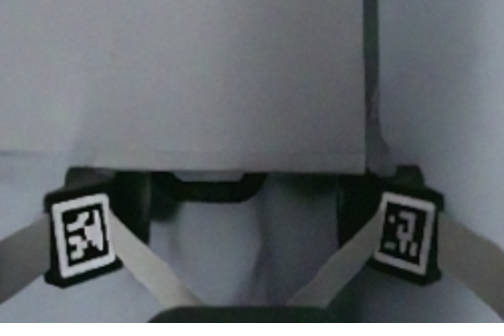

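Emit:
{"api": "execute_actions", "payload": {
  "actions": [
    {"r1":{"joints":{"gripper_m":0.022,"lift_m":0.886},"pace":"slow"}}
  ],
  "cameras": []
}}

Emit:
{"api": "execute_actions", "payload": {
  "actions": [
    {"r1":{"joints":{"gripper_m":0.002,"lift_m":0.880},"base":{"strafe_m":0.003},"pace":"slow"}}
  ],
  "cameras": ["r1_wrist_camera"]
}}

Emit:
{"api": "zoom_image", "payload": {
  "camera": "r1_wrist_camera",
  "region": [170, 170, 420, 330]
}}

Emit:
{"api": "execute_actions", "payload": {
  "actions": [
    {"r1":{"joints":{"arm_m":0.397},"pace":"slow"}}
  ],
  "cameras": ["r1_wrist_camera"]
}}

Emit:
{"api": "zoom_image", "payload": {
  "camera": "r1_wrist_camera",
  "region": [170, 170, 420, 330]
}}

Scene clock: 300.40 s.
r1.base_odometry: x=-0.252 y=+0.984 heading=+2.444 (m, m, rad; r1's odometry frame)
r1.turned_by_wheels: +0.000 (rad since the last result)
r1.turned_by_imu: +0.001 (rad since the last result)
r1.base_tilt: forward=-0.1 right=-0.3 (deg)
r1.lidar_m: 0.34 0.36 1.84 1.81 2.03 1.68 1.60 1.71 2.37 1.25 0.47 0.38
r1.base_status: not commanded
r1.joint_positions: lift_m=+0.886 arm_m=+0.408 wrist_yaw_rad=+1.306 wrist_pitch_rad=+1.284 wrist_roll_rad=+1.379 gripper_m=+0.022
r1.joint_status: all done
r1.on_its_own: wrist_yaw_rad is at rest, and its effort (-19) is outside its rest range (-13 to +13)
r1.motor_effort: lift_m=+14(16) arm_m=+15(15) wrist_yaw_rad=-19(19) wrist_pitch_rad=-10(16) wrist_roll_rad=+0(0) gripper_m=-13(15) wheel_0=+4(4) wheel_1=+4(4) wheel_2=-6(6) (%)
r1.hand_pose: x=+0.6850 y=+0.0560 z=+0.7880 quat_wxyz=(+0.722, +0.124, +0.676, +0.073) (m; r1's base frame)
r1.wrist_depth_mm: 289 220 209 197 232 221 213 / 291 224 208 198 230 220 213 / 293 221 209 198 231 220 213 / 290 223 210 198 232 221 213 / 296 271 209 201 230 223 213 / 293 272 193 245 191 220 214 / 294 272 265 - 232 220 215
r2.base_odometry: x=+0.538 y=-1.576 heading=-2.467 (m, m, rad; r2's odometry frame)
r2.turned_by_wheels: +0.000 (rad since the last result)
r2.turned_by_imu: +0.000 (rad since the last result)
r2.base_tilt: forward=+0.2 right=-0.2 (deg)
r2.lidar_m: 0.38 0.41 0.87 2.34 2.44 1.11 1.07 1.17 2.48 2.38 0.60 0.42
r2.base_status: not commanded
r2.joint_positions: lift_m=+1.120 arm_m=+0.002 wrist_yaw_rad=+0.000 wrist_pitch_rad=+1.600 wrist_roll_rad=+0.012 gripper_m=+0.130
r2.joint_status: not commanded
r2.motor_effort: lift_m=+23(23) arm_m=+0(0) wrist_yaw_rad=-1(1) wrist_pitch_rad=+0(0) wrist_roll_rad=-4(2) gripper_m=+0(1) wheel_0=+3(3) wheel_1=+1(1) wheel_2=-2(2) (%)
r2.hand_pose: x=+0.1642 y=-0.0874 z=+1.0096 quat_wxyz=(+0.697, +0.004, +0.717, -0.004) (m; r2's base frame)
r2.wrist_depth_mm: 891 891 904 931 960 976 1008 / 1205 1229 1229 1229 1229 1255 1281 / 1229 1205 1255 1255 1255 1281 1255 / 1229 1255 1229 1229 1255 1229 1281 / 1229 1205 1042 1025 1255 1255 1281 / 1229 1229 1025 1025 1255 1281 1255 / 1255 1255 1255 120 1255 1255 1255
pictures: none
No camera images: the call's "cameras" was empty. Leave "cameras" out to get every camera's image.

Scene clock: 301.57 s.
r1.base_odometry: x=-0.254 y=+0.982 heading=+2.444 (m, m, rad; r1's odometry frame)
r1.turned_by_wheels: +0.000 (rad since the last result)
r1.turned_by_imu: +0.000 (rad since the last result)
r1.base_tilt: forward=+0.0 right=-0.3 (deg)
r1.lidar_m: 0.31 0.38 1.83 1.80 2.09 1.67 1.62 1.69 2.37 1.24 0.49 0.38
r1.base_status: done
r1.joint_positions: lift_m=+0.880 arm_m=+0.408 wrist_yaw_rad=+1.305 wrist_pitch_rad=+1.285 wrist_roll_rad=+1.380 gripper_m=+0.002
r1.joint_status: all done
r1.on_its_own: wrist_yaw_rad is at rest, and its effort (-15) is outside its rest range (-13 to +13)
r1.motor_effort: lift_m=+15(16) arm_m=+15(15) wrist_yaw_rad=-15(19) wrist_pitch_rad=-14(15) wrist_roll_rad=+1(0) gripper_m=-21(22) wheel_0=+3(2) wheel_1=+6(6) wheel_2=-6(8) (%)
r1.hand_pose: x=+0.6850 y=+0.0556 z=+0.7819 quat_wxyz=(+0.722, +0.124, +0.677, +0.072) (m; r1's base frame)
r1.wrist_depth_mm: 281 213 202 190 224 215 207 / 281 213 202 191 224 214 208 / 285 213 202 191 224 215 208 / 285 215 202 192 225 215 208 / 283 264 202 195 224 216 209 / 285 262 200 237 189 212 208 / 286 267 257 - 225 214 208
r2.base_odometry: x=+0.538 y=-1.576 heading=-2.467 (m, m, rad; r2's odometry frame)
r2.turned_by_wheels: +0.000 (rad since the last result)
r2.turned_by_imu: +0.000 (rad since the last result)
r2.base_tilt: forward=+0.1 right=-0.2 (deg)
r2.lidar_m: 0.39 0.41 0.89 2.33 2.44 1.13 1.06 1.14 2.46 2.37 0.60 0.41
r2.base_status: not commanded
r2.joint_positions: lift_m=+1.120 arm_m=+0.002 wrist_yaw_rad=+0.000 wrist_pitch_rad=+1.600 wrist_roll_rad=+0.012 gripper_m=+0.130
r2.joint_status: not commanded
r2.motor_effort: lift_m=+22(23) arm_m=+0(1) wrist_yaw_rad=-1(1) wrist_pitch_rad=+0(0) wrist_roll_rad=-2(2) gripper_m=-1(0) wheel_0=+3(3) wheel_1=+1(1) wheel_2=-2(2) (%)
r2.hand_pose: x=+0.1642 y=-0.0874 z=+1.0096 quat_wxyz=(+0.697, +0.004, +0.717, -0.004) (m; r2's base frame)
r2.wrist_depth_mm: 878 904 917 931 946 976 1008 / 1229 1229 1229 1229 1255 1255 1255 / 1229 1229 1229 1255 1255 1281 1255 / 1229 1229 1229 1255 1255 1255 1255 / 1229 1255 1025 1025 1255 1255 1281 / 1229 1229 1025 1025 1255 1281 1281 / 1229 1229 1229 119 1229 1255 1281
pictures: r1_wrist_camera
camera_calibration (this result's frames):
r1_wrist_camera: T_world_to_cam=[[-0.0639367, -0.967482, -0.244726, 0.280963], [-0.997461, 0.0696582, -0.0147864, 0.736818], [0.0313527, 0.24316, -0.969479, 0.951383], [0, 0, 0, 1]] pos_world=[0.723083, -0.0108368, 1.002]
Images, in order (width x height): r1_wrist_camera 616x392.

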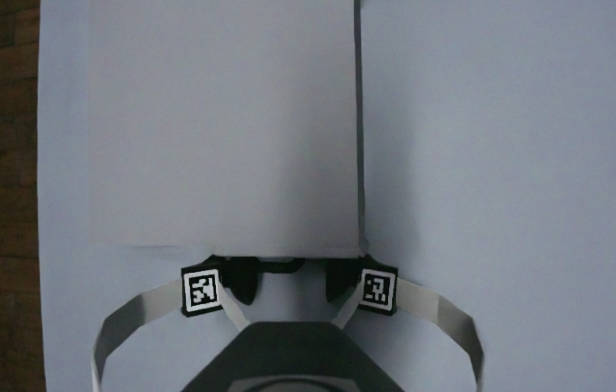

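Region (170, 170, 420, 330) of r1_wrist_camera's 616x392 image, scaled by 2.016; it fills the top 323 rows of this view, and the rest is white.

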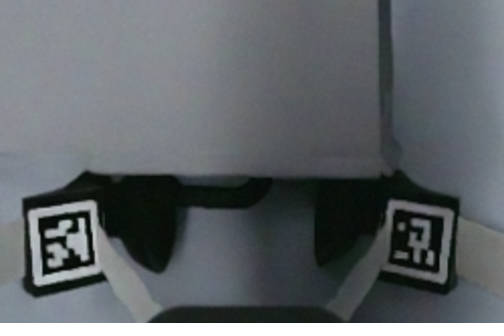

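Scene clock: 302.60 s.
r1.base_odometry: x=-0.254 y=+0.982 heading=+2.444 (m, m, rad; r1's odometry frame)
r1.turned_by_wheels: +0.000 (rad since the last result)
r1.turned_by_imu: +0.000 (rad since the last result)
r1.base_tilt: forward=+0.0 right=-0.3 (deg)
r1.lidar_m: 0.35 0.39 1.85 1.79 2.07 1.68 1.62 1.70 2.38 1.28 0.51 0.35
r1.base_status: not commanded
r1.joint_positions: lift_m=+0.880 arm_m=+0.399 wrist_yaw_rad=+1.299 wrist_pitch_rad=+1.280 wrist_roll_rad=+1.380 gripper_m=+0.002
r1.joint_status: all done
r1.motor_effort: lift_m=+17(17) arm_m=-10(16) wrist_yaw_rad=+0(17) wrist_pitch_rad=+0(14) wrist_roll_rad=-1(1) gripper_m=-21(21) wheel_0=+1(3) wheel_1=+2(5) wheel_2=+0(6) (%)
r1.hand_pose: x=+0.6762 y=+0.0563 z=+0.7821 quat_wxyz=(+0.723, +0.128, +0.676, +0.072) (m; r1's base frame)
r1.wrist_depth_mm: 289 220 207 194 229 217 211 / 289 218 206 195 228 217 210 / 289 219 205 195 228 218 210 / 291 218 205 194 227 218 211 / 290 268 205 202 225 217 210 / 286 266 213 240 191 216 208 / 289 270 259 - 227 216 209
r2.base_odometry: x=+0.538 y=-1.576 heading=-2.467 (m, m, rad; r2's odometry frame)
r2.turned_by_wheels: +0.000 (rad since the last result)
r2.turned_by_imu: +0.000 (rad since the last result)
r2.base_tilt: forward=+0.1 right=-0.2 (deg)
r2.lidar_m: 0.38 0.40 0.87 2.32 2.47 1.12 1.05 1.14 2.47 2.39 0.60 0.42
r2.base_status: not commanded
r2.joint_positions: lift_m=+1.120 arm_m=+0.002 wrist_yaw_rad=+0.000 wrist_pitch_rad=+1.600 wrist_roll_rad=+0.012 gripper_m=+0.130
r2.joint_status: not commanded
r2.motor_effort: lift_m=+22(23) arm_m=-1(0) wrist_yaw_rad=-1(1) wrist_pitch_rad=+0(1) wrist_roll_rad=-3(1) gripper_m=-1(1) wheel_0=+3(3) wheel_1=+1(1) wheel_2=-2(2) (%)
r2.hand_pose: x=+0.1642 y=-0.0874 z=+1.0096 quat_wxyz=(+0.697, +0.004, +0.717, -0.004) (m; r2's base frame)
r2.wrist_depth_mm: 878 891 931 917 960 960 1008 / 1229 1229 1255 1229 1255 1255 1281 / 1205 1229 1205 1229 1229 1255 1255 / 1229 1255 1255 1255 1255 1255 1229 / 1229 1229 1025 1025 1255 1255 1308 / 1229 1229 1025 1025 1229 1229 1255 / 1229 1205 1229 119 1255 1255 1255
pictures: r1_wrist_camera
camera_calibration (this result's frames):
r1_wrist_camera: T_world_to_cam=[[-0.0697403, -0.965862, -0.249494, 0.288724], [-0.996986, 0.0760041, -0.0155487, 0.727902], [0.0339804, 0.247657, -0.968252, 0.948696], [0, 0, 0, 1]] pos_world=[0.713607, -0.0114076, 1.00193]
Images, in order (width x height): r1_wrist_camera 616x392.

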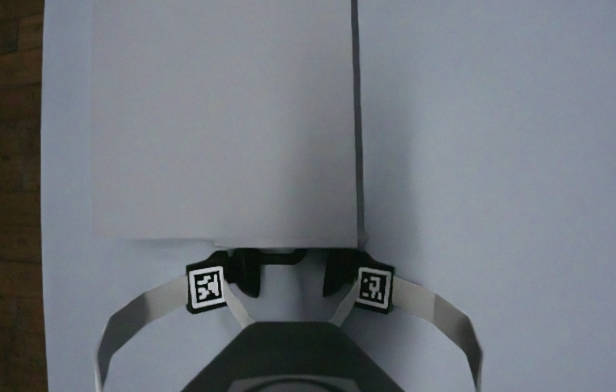

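Region (170, 170, 420, 330) of r1_wrist_camera's 616x392 image, scaled by 2.016; it fills the top 323 rows of this view, and the rest is white.

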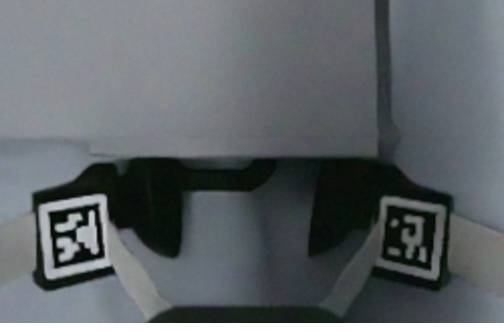

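Emit:
{"api": "execute_actions", "payload": {
  "actions": [
    {"r1":{"joints":{"arm_m":0.392},"pace":"slow"}}
  ],
  "cameras": ["r1_wrist_camera"]
}}

Emit:
{"api": "zoom_image", "payload": {
  "camera": "r1_wrist_camera",
  "region": [170, 170, 420, 330]
}}

Scene clock: 303.57 s.
r1.base_odometry: x=-0.254 y=+0.982 heading=+2.444 (m, m, rad; r1's odometry frame)
r1.turned_by_wheels: +0.000 (rad since the last result)
r1.turned_by_imu: +0.000 (rad since the last result)
r1.base_tilt: forward=+0.0 right=-0.4 (deg)
r1.lidar_m: 0.32 0.35 1.84 1.81 2.04 1.67 1.59 1.74 2.35 1.29 0.48 0.37
r1.base_status: not commanded
r1.joint_positions: lift_m=+0.880 arm_m=+0.394 wrist_yaw_rad=+1.299 wrist_pitch_rad=+1.279 wrist_roll_rad=+1.380 gripper_m=+0.002
r1.joint_status: all done
r1.motor_effort: lift_m=+18(17) arm_m=-11(8) wrist_yaw_rad=+3(4) wrist_pitch_rad=+4(2) wrist_roll_rad=-2(2) gripper_m=-20(22) wheel_0=+1(1) wheel_1=+1(2) wheel_2=+1(1) (%)
r1.hand_pose: x=+0.6714 y=+0.0565 z=+0.7821 quat_wxyz=(+0.723, +0.129, +0.675, +0.071) (m; r1's base frame)
r1.wrist_depth_mm: 289 220 206 196 229 219 211 / 289 220 206 195 228 219 211 / 291 220 207 196 228 218 211 / 289 219 206 195 229 219 211 / 291 270 209 236 227 218 211 / 287 267 220 241 190 215 209 / 287 271 260 - 228 216 211
r2.base_odometry: x=+0.538 y=-1.576 heading=-2.467 (m, m, rad; r2's odometry frame)
r2.turned_by_wheels: +0.000 (rad since the last result)
r2.turned_by_imu: +0.000 (rad since the last result)
r2.base_tilt: forward=+0.1 right=-0.2 (deg)
r2.lidar_m: 0.40 0.41 0.90 2.34 2.46 1.13 1.07 1.15 2.50 2.37 0.60 0.42
r2.base_status: not commanded
r2.joint_positions: lift_m=+1.120 arm_m=+0.002 wrist_yaw_rad=+0.000 wrist_pitch_rad=+1.600 wrist_roll_rad=+0.012 gripper_m=+0.130
r2.joint_status: not commanded
r2.motor_effort: lift_m=+23(23) arm_m=-1(0) wrist_yaw_rad=-1(1) wrist_pitch_rad=+0(0) wrist_roll_rad=-3(2) gripper_m=+0(0) wheel_0=+3(3) wheel_1=+1(1) wheel_2=-2(2) (%)
r2.hand_pose: x=+0.1642 y=-0.0874 z=+1.0096 quat_wxyz=(+0.697, +0.004, +0.717, -0.004) (m; r2's base frame)
r2.wrist_depth_mm: 891 904 917 931 946 976 1008 / 1229 1229 1229 1255 1255 1281 1255 / 1229 1255 1229 1229 1255 1281 1255 / 1229 1229 1255 1229 1229 1255 1255 / 1229 1255 1042 1042 1255 1229 1255 / 1229 1229 1025 1042 1255 1255 1281 / 1229 1255 1255 119 1255 1255 1255
pictures: r1_wrist_camera
camera_calibration (this result's frames):
r1_wrist_camera: T_world_to_cam=[[-0.0707091, -0.965578, -0.25032, 0.289817], [-0.996903, 0.0770628, -0.01566, 0.7231], [0.0344113, 0.248437, -0.968037, 0.948376], [0, 0, 0, 1]] pos_world=[0.708718, -0.0114951, 1.00193]
Images, in order (width x height): r1_wrist_camera 616x392.

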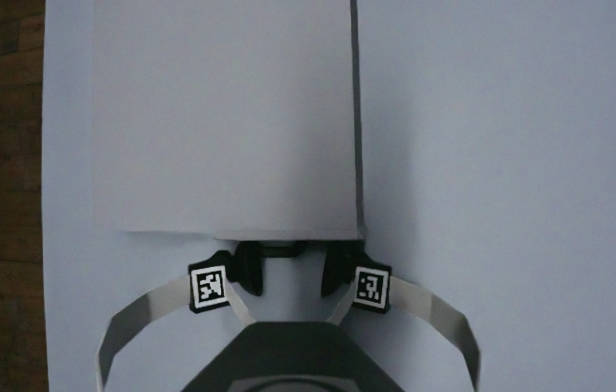

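Region (170, 170, 420, 330) of r1_wrist_camera's 616x392 image, scaled by 2.016; it fills the top 323 rows of this view, and the rest is white.

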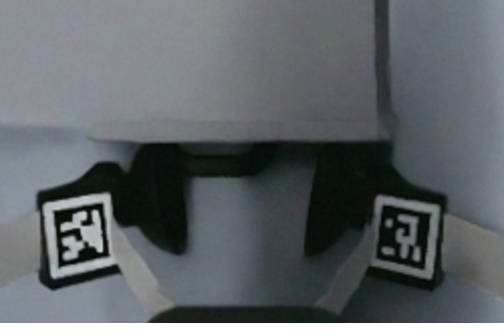

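Emit:
{"api": "execute_actions", "payload": {
  "actions": [
    {"r1":{"joints":{"arm_m":0.34,"lift_m":0.96},"base":{"strafe_m":-0.082}}}
  ],
  "cameras": []
}}

Emit:
{"api": "execute_actions", "payload": {
  "actions": [
    {"r1":{"joints":{"wrist_yaw_rad":2.71,"wrist_roll_rad":-0.41,"wrist_pitch_rad":1.08,"gripper_m":0.07,"arm_m":0.48},"base":{"translate_m":0.08}}}
  ],
  "cameras": ["r1_wrist_camera","r1_head_camera"]
}}

Scene clock: 306.83 s.
r1.base_odometry: x=-0.202 y=+1.045 heading=+2.444 (m, m, rad; r1's odometry frame)
r1.turned_by_wheels: +0.000 (rad since the last result)
r1.turned_by_imu: +0.001 (rad since the last result)
r1.base_tilt: forward=+0.0 right=-0.4 (deg)
r1.lidar_m: 0.34 0.38 1.91 1.90 2.12 1.66 1.61 1.73 2.28 2.21 0.49 0.37
r1.base_status: done
r1.joint_positions: lift_m=+0.960 arm_m=+0.342 wrist_yaw_rad=+1.300 wrist_pitch_rad=+1.280 wrist_roll_rad=+1.380 gripper_m=+0.002
r1.joint_status: all done
r1.motor_effort: lift_m=+23(24) arm_m=-9(11) wrist_yaw_rad=-2(21) wrist_pitch_rad=-3(23) wrist_roll_rad=+0(2) gripper_m=-3(21) wheel_0=+0(16) wheel_1=+0(8) wheel_2=+0(2) (%)
r1.hand_pose: x=+0.6188 y=+0.0562 z=+0.8616 quat_wxyz=(+0.723, +0.127, +0.676, +0.072) (m; r1's base frame)
r1.wrist_depth_mm: 384 309 293 324 306 293 281 / 384 310 293 322 304 291 279 / 854 312 291 320 304 291 279 / 842 362 342 322 307 290 281 / 854 362 342 220 304 291 278 / 384 359 183 190 179 290 279 / 384 355 347 - 303 287 279
r2.base_odometry: x=+0.538 y=-1.576 heading=-2.467 (m, m, rad; r2's odometry frame)
r2.turned_by_wheels: +0.000 (rad since the last result)
r2.turned_by_imu: +0.001 (rad since the last result)
r2.base_tilt: forward=+0.1 right=-0.2 (deg)
r2.lidar_m: 0.38 0.41 0.90 2.34 2.45 1.11 1.06 1.15 2.49 2.37 0.61 0.41
r2.base_status: not commanded
r2.joint_positions: lift_m=+1.120 arm_m=+0.002 wrist_yaw_rad=+0.000 wrist_pitch_rad=+1.600 wrist_roll_rad=+0.012 gripper_m=+0.130
r2.joint_status: not commanded
r2.motor_effort: lift_m=+23(23) arm_m=+0(0) wrist_yaw_rad=-1(1) wrist_pitch_rad=-1(0) wrist_roll_rad=-1(2) gripper_m=+0(0) wheel_0=+3(3) wheel_1=+1(1) wheel_2=-3(2) (%)
r2.hand_pose: x=+0.1642 y=-0.0874 z=+1.0096 quat_wxyz=(+0.697, +0.004, +0.717, -0.004) (m; r2's base frame)
r2.wrist_depth_mm: 878 891 904 931 946 991 1008 / 1205 1205 1229 1255 1255 1229 1255 / 1205 1229 1229 1229 1255 1255 1255 / 1205 1229 1229 1229 1229 1255 1281 / 1229 1229 1025 1025 1255 1255 1255 / 1229 1229 1025 1025 1255 1281 1255 / 1255 1255 1255 120 1255 1255 1255
pictures: none
No camera images: the call's "cameras" was empty. Leave "cameras" out to get every camera's image.

Scene clock: 308.47 s.
r1.base_odometry: x=-0.263 y=+1.096 heading=+2.444 (m, m, rad; r1's odometry frame)
r1.turned_by_wheels: +0.000 (rad since the last result)
r1.turned_by_imu: +0.000 (rad since the last result)
r1.base_tilt: forward=-0.1 right=-0.4 (deg)
r1.lidar_m: 0.27 0.28 0.41 1.86 2.12 1.76 1.70 1.80 2.28 0.97 0.37 0.26
r1.base_status: done
r1.joint_positions: lift_m=+0.960 arm_m=+0.478 wrist_yaw_rad=+2.710 wrist_pitch_rad=+1.081 wrist_roll_rad=-0.410 gripper_m=+0.070
r1.joint_status: all done
r1.motor_effort: lift_m=+22(23) arm_m=+9(9) wrist_yaw_rad=-1(4) wrist_pitch_rad=-6(9) wrist_roll_rad=-4(5) gripper_m=-1(4) wheel_0=+1(1) wheel_1=-1(0) wheel_2=+0(7) (%)
r1.hand_pose: x=+0.5628 y=+0.1362 z=+0.8834 quat_wxyz=(+0.078, -0.530, -0.062, +0.842) (m; r1's base frame)
r1.wrist_depth_mm: 377 768 1397 1499 1618 1756 1983 / 357 382 402 430 459 1576 1708 / 340 357 379 399 430 1430 1576 / 320 334 359 377 399 1366 1430 / 303 319 338 351 375 1281 1366 / 287 297 307 330 338 1182 1281 / 274 286 298 - 296 355 1182
r2.base_odometry: x=+0.538 y=-1.576 heading=-2.467 (m, m, rad; r2's odometry frame)
r2.turned_by_wheels: +0.000 (rad since the last result)
r2.turned_by_imu: +0.000 (rad since the last result)
r2.base_tilt: forward=+0.1 right=-0.2 (deg)
r2.lidar_m: 0.38 0.41 0.88 2.35 2.45 1.12 1.06 1.13 2.45 2.38 0.58 0.42
r2.base_status: not commanded
r2.joint_positions: lift_m=+1.120 arm_m=+0.002 wrist_yaw_rad=+0.000 wrist_pitch_rad=+1.600 wrist_roll_rad=+0.012 gripper_m=+0.130
r2.joint_status: not commanded
r2.motor_effort: lift_m=+23(23) arm_m=+0(0) wrist_yaw_rad=-1(1) wrist_pitch_rad=-1(0) wrist_roll_rad=+0(0) gripper_m=-1(1) wheel_0=+3(3) wheel_1=+1(1) wheel_2=-2(2) (%)
r2.hand_pose: x=+0.1642 y=-0.0874 z=+1.0096 quat_wxyz=(+0.697, +0.004, +0.717, -0.004) (m; r2's base frame)
r2.wrist_depth_mm: 891 904 917 931 946 960 1008 / 1229 1205 1229 1229 1255 1255 1255 / 1229 1229 1255 1255 1255 1255 1255 / 1229 1255 1229 1255 1255 1229 1229 / 1229 1229 1042 1025 1255 1255 1255 / 1205 1255 1008 1042 1229 1255 1281 / 1229 1229 1255 119 1229 1255 1255
pictures: r1_head_camera, r1_wrist_camera
camera_calibration (this result's frames):
r1_wrist_camera: T_world_to_cam=[[0.0766794, 0.972995, 0.217719, -0.375933], [0.918695, 0.0159067, -0.394646, -0.124651], [-0.387452, 0.230279, -0.892666, 1.20361], [0, 0, 0, 1]] pos_world=[0.609685, 0.0905964, 1.10708]
Images, in order (width x height): r1_head_camera 420x560, r1_wrist_camera 616x392.

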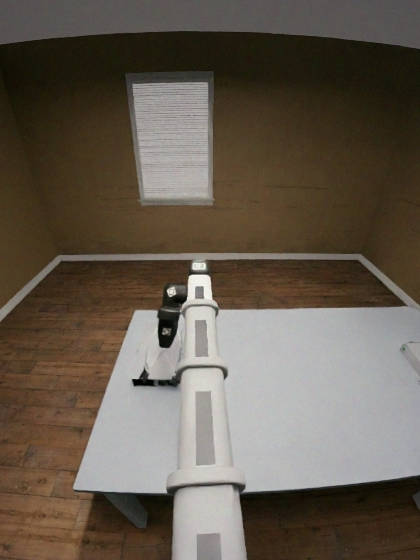

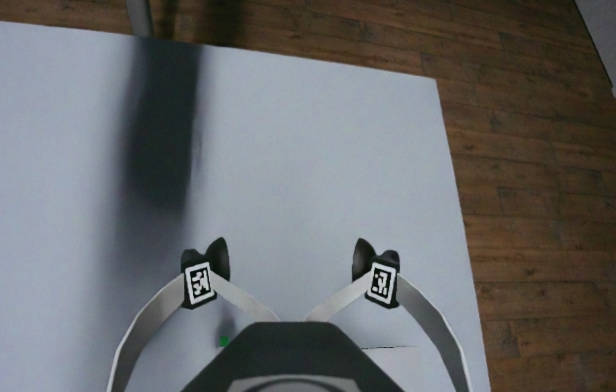

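Emit:
{"api": "execute_actions", "payload": {
  "actions": [
    {"r1":{"joints":{"lift_m":0.885,"arm_m":0.49}}}
  ],
  "cameras": ["r1_wrist_camera","r1_head_left_camera"]
}}

Emit:
{"api": "zoom_image", "payload": {
  "camera": "r1_wrist_camera",
  "region": [170, 220, 420, 380]
}}

Scene clock: 309.83 s.
r1.base_odometry: x=-0.263 y=+1.096 heading=+2.444 (m, m, rad; r1's odometry frame)
r1.turned_by_wheels: +0.000 (rad since the last result)
r1.turned_by_imu: +0.000 (rad since the last result)
r1.base_tilt: forward=-0.1 right=-0.4 (deg)
r1.lidar_m: 0.26 0.28 0.38 1.87 2.17 1.74 1.70 1.84 2.31 0.98 0.36 0.27
r1.base_status: not commanded
r1.joint_positions: lift_m=+0.885 arm_m=+0.488 wrist_yaw_rad=+2.710 wrist_pitch_rad=+1.081 wrist_roll_rad=-0.410 gripper_m=+0.070
r1.joint_status: all done
r1.motor_effort: lift_m=+17(21) arm_m=+9(11) wrist_yaw_rad=-1(0) wrist_pitch_rad=-5(4) wrist_roll_rad=-1(1) gripper_m=-2(2) wheel_0=+1(1) wheel_1=-1(1) wheel_2=+0(0) (%)
r1.hand_pose: x=+0.5727 y=+0.1362 z=+0.8088 quat_wxyz=(+0.078, -0.530, -0.062, +0.842) (m; r1's base frame)
r1.wrist_depth_mm: 296 315 336 362 394 1618 1756 / 281 294 315 338 362 1464 1661 / 264 277 296 317 338 366 1537 / 249 264 279 296 317 336 1397 / 236 249 263 278 294 312 1281 / 224 232 200 258 265 294 1160 / 215 224 233 - 219 273 1138
r2.base_odometry: x=+0.538 y=-1.576 heading=-2.467 (m, m, rad; r2's odometry frame)
r2.turned_by_wheels: +0.000 (rad since the last result)
r2.turned_by_imu: +0.000 (rad since the last result)
r2.base_tilt: forward=+0.1 right=-0.2 (deg)
r2.lidar_m: 0.38 0.41 0.88 2.33 2.41 1.13 1.06 1.14 2.49 2.37 0.57 0.39
r2.base_status: not commanded
r2.joint_positions: lift_m=+1.120 arm_m=+0.002 wrist_yaw_rad=+0.000 wrist_pitch_rad=+1.600 wrist_roll_rad=+0.012 gripper_m=+0.130
r2.joint_status: not commanded
r2.motor_effort: lift_m=+23(23) arm_m=-1(1) wrist_yaw_rad=-1(1) wrist_pitch_rad=+0(0) wrist_roll_rad=-3(1) gripper_m=+0(0) wheel_0=+3(3) wheel_1=+1(1) wheel_2=-2(2) (%)
r2.hand_pose: x=+0.1642 y=-0.0874 z=+1.0096 quat_wxyz=(+0.697, +0.004, +0.717, -0.004) (m; r2's base frame)
r2.wrist_depth_mm: 878 891 917 931 946 976 1008 / 1229 1229 1229 1281 1255 1229 1255 / 1205 1229 1229 1229 1255 1255 1255 / 1229 1229 1255 1255 1255 1255 1255 / 1255 1229 1025 1025 1255 1281 1281 / 1229 1229 1025 1025 1255 1255 1281 / 1229 1229 1229 120 1255 1255 1281
pictures: r1_head_left_camera, r1_wrist_camera
camera_calibration (this result's frames):
r1_wrist_camera: T_world_to_cam=[[0.07647, 0.973, 0.217771, -0.360385], [0.918641, 0.0161552, -0.394762, -0.163096], [-0.387621, 0.230241, -0.892602, 1.14099], [0, 0, 0, 1]] pos_world=[0.619656, 0.0905884, 1.03254]
Images, in order (width x height): r1_head_left_camera 420x672, r1_wrist_camera 616x392.

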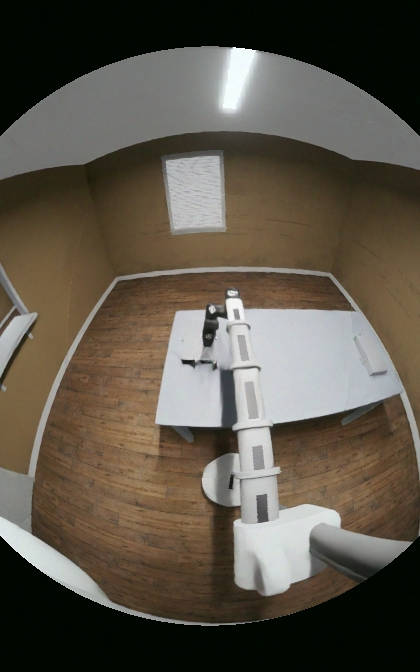

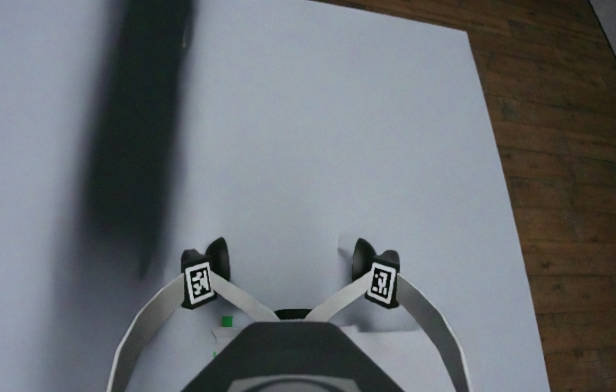

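Region (170, 220, 420, 380) of r1_wrist_camera's 616x392 image, scaled by 2.016; it fills the top 323 rows of this view, and the rest is white.

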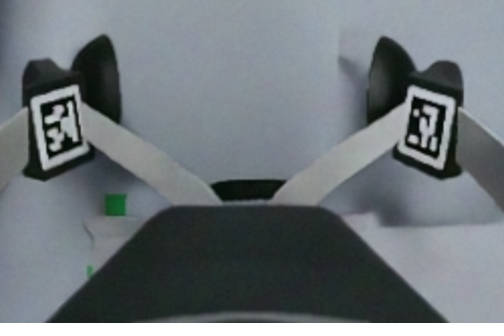

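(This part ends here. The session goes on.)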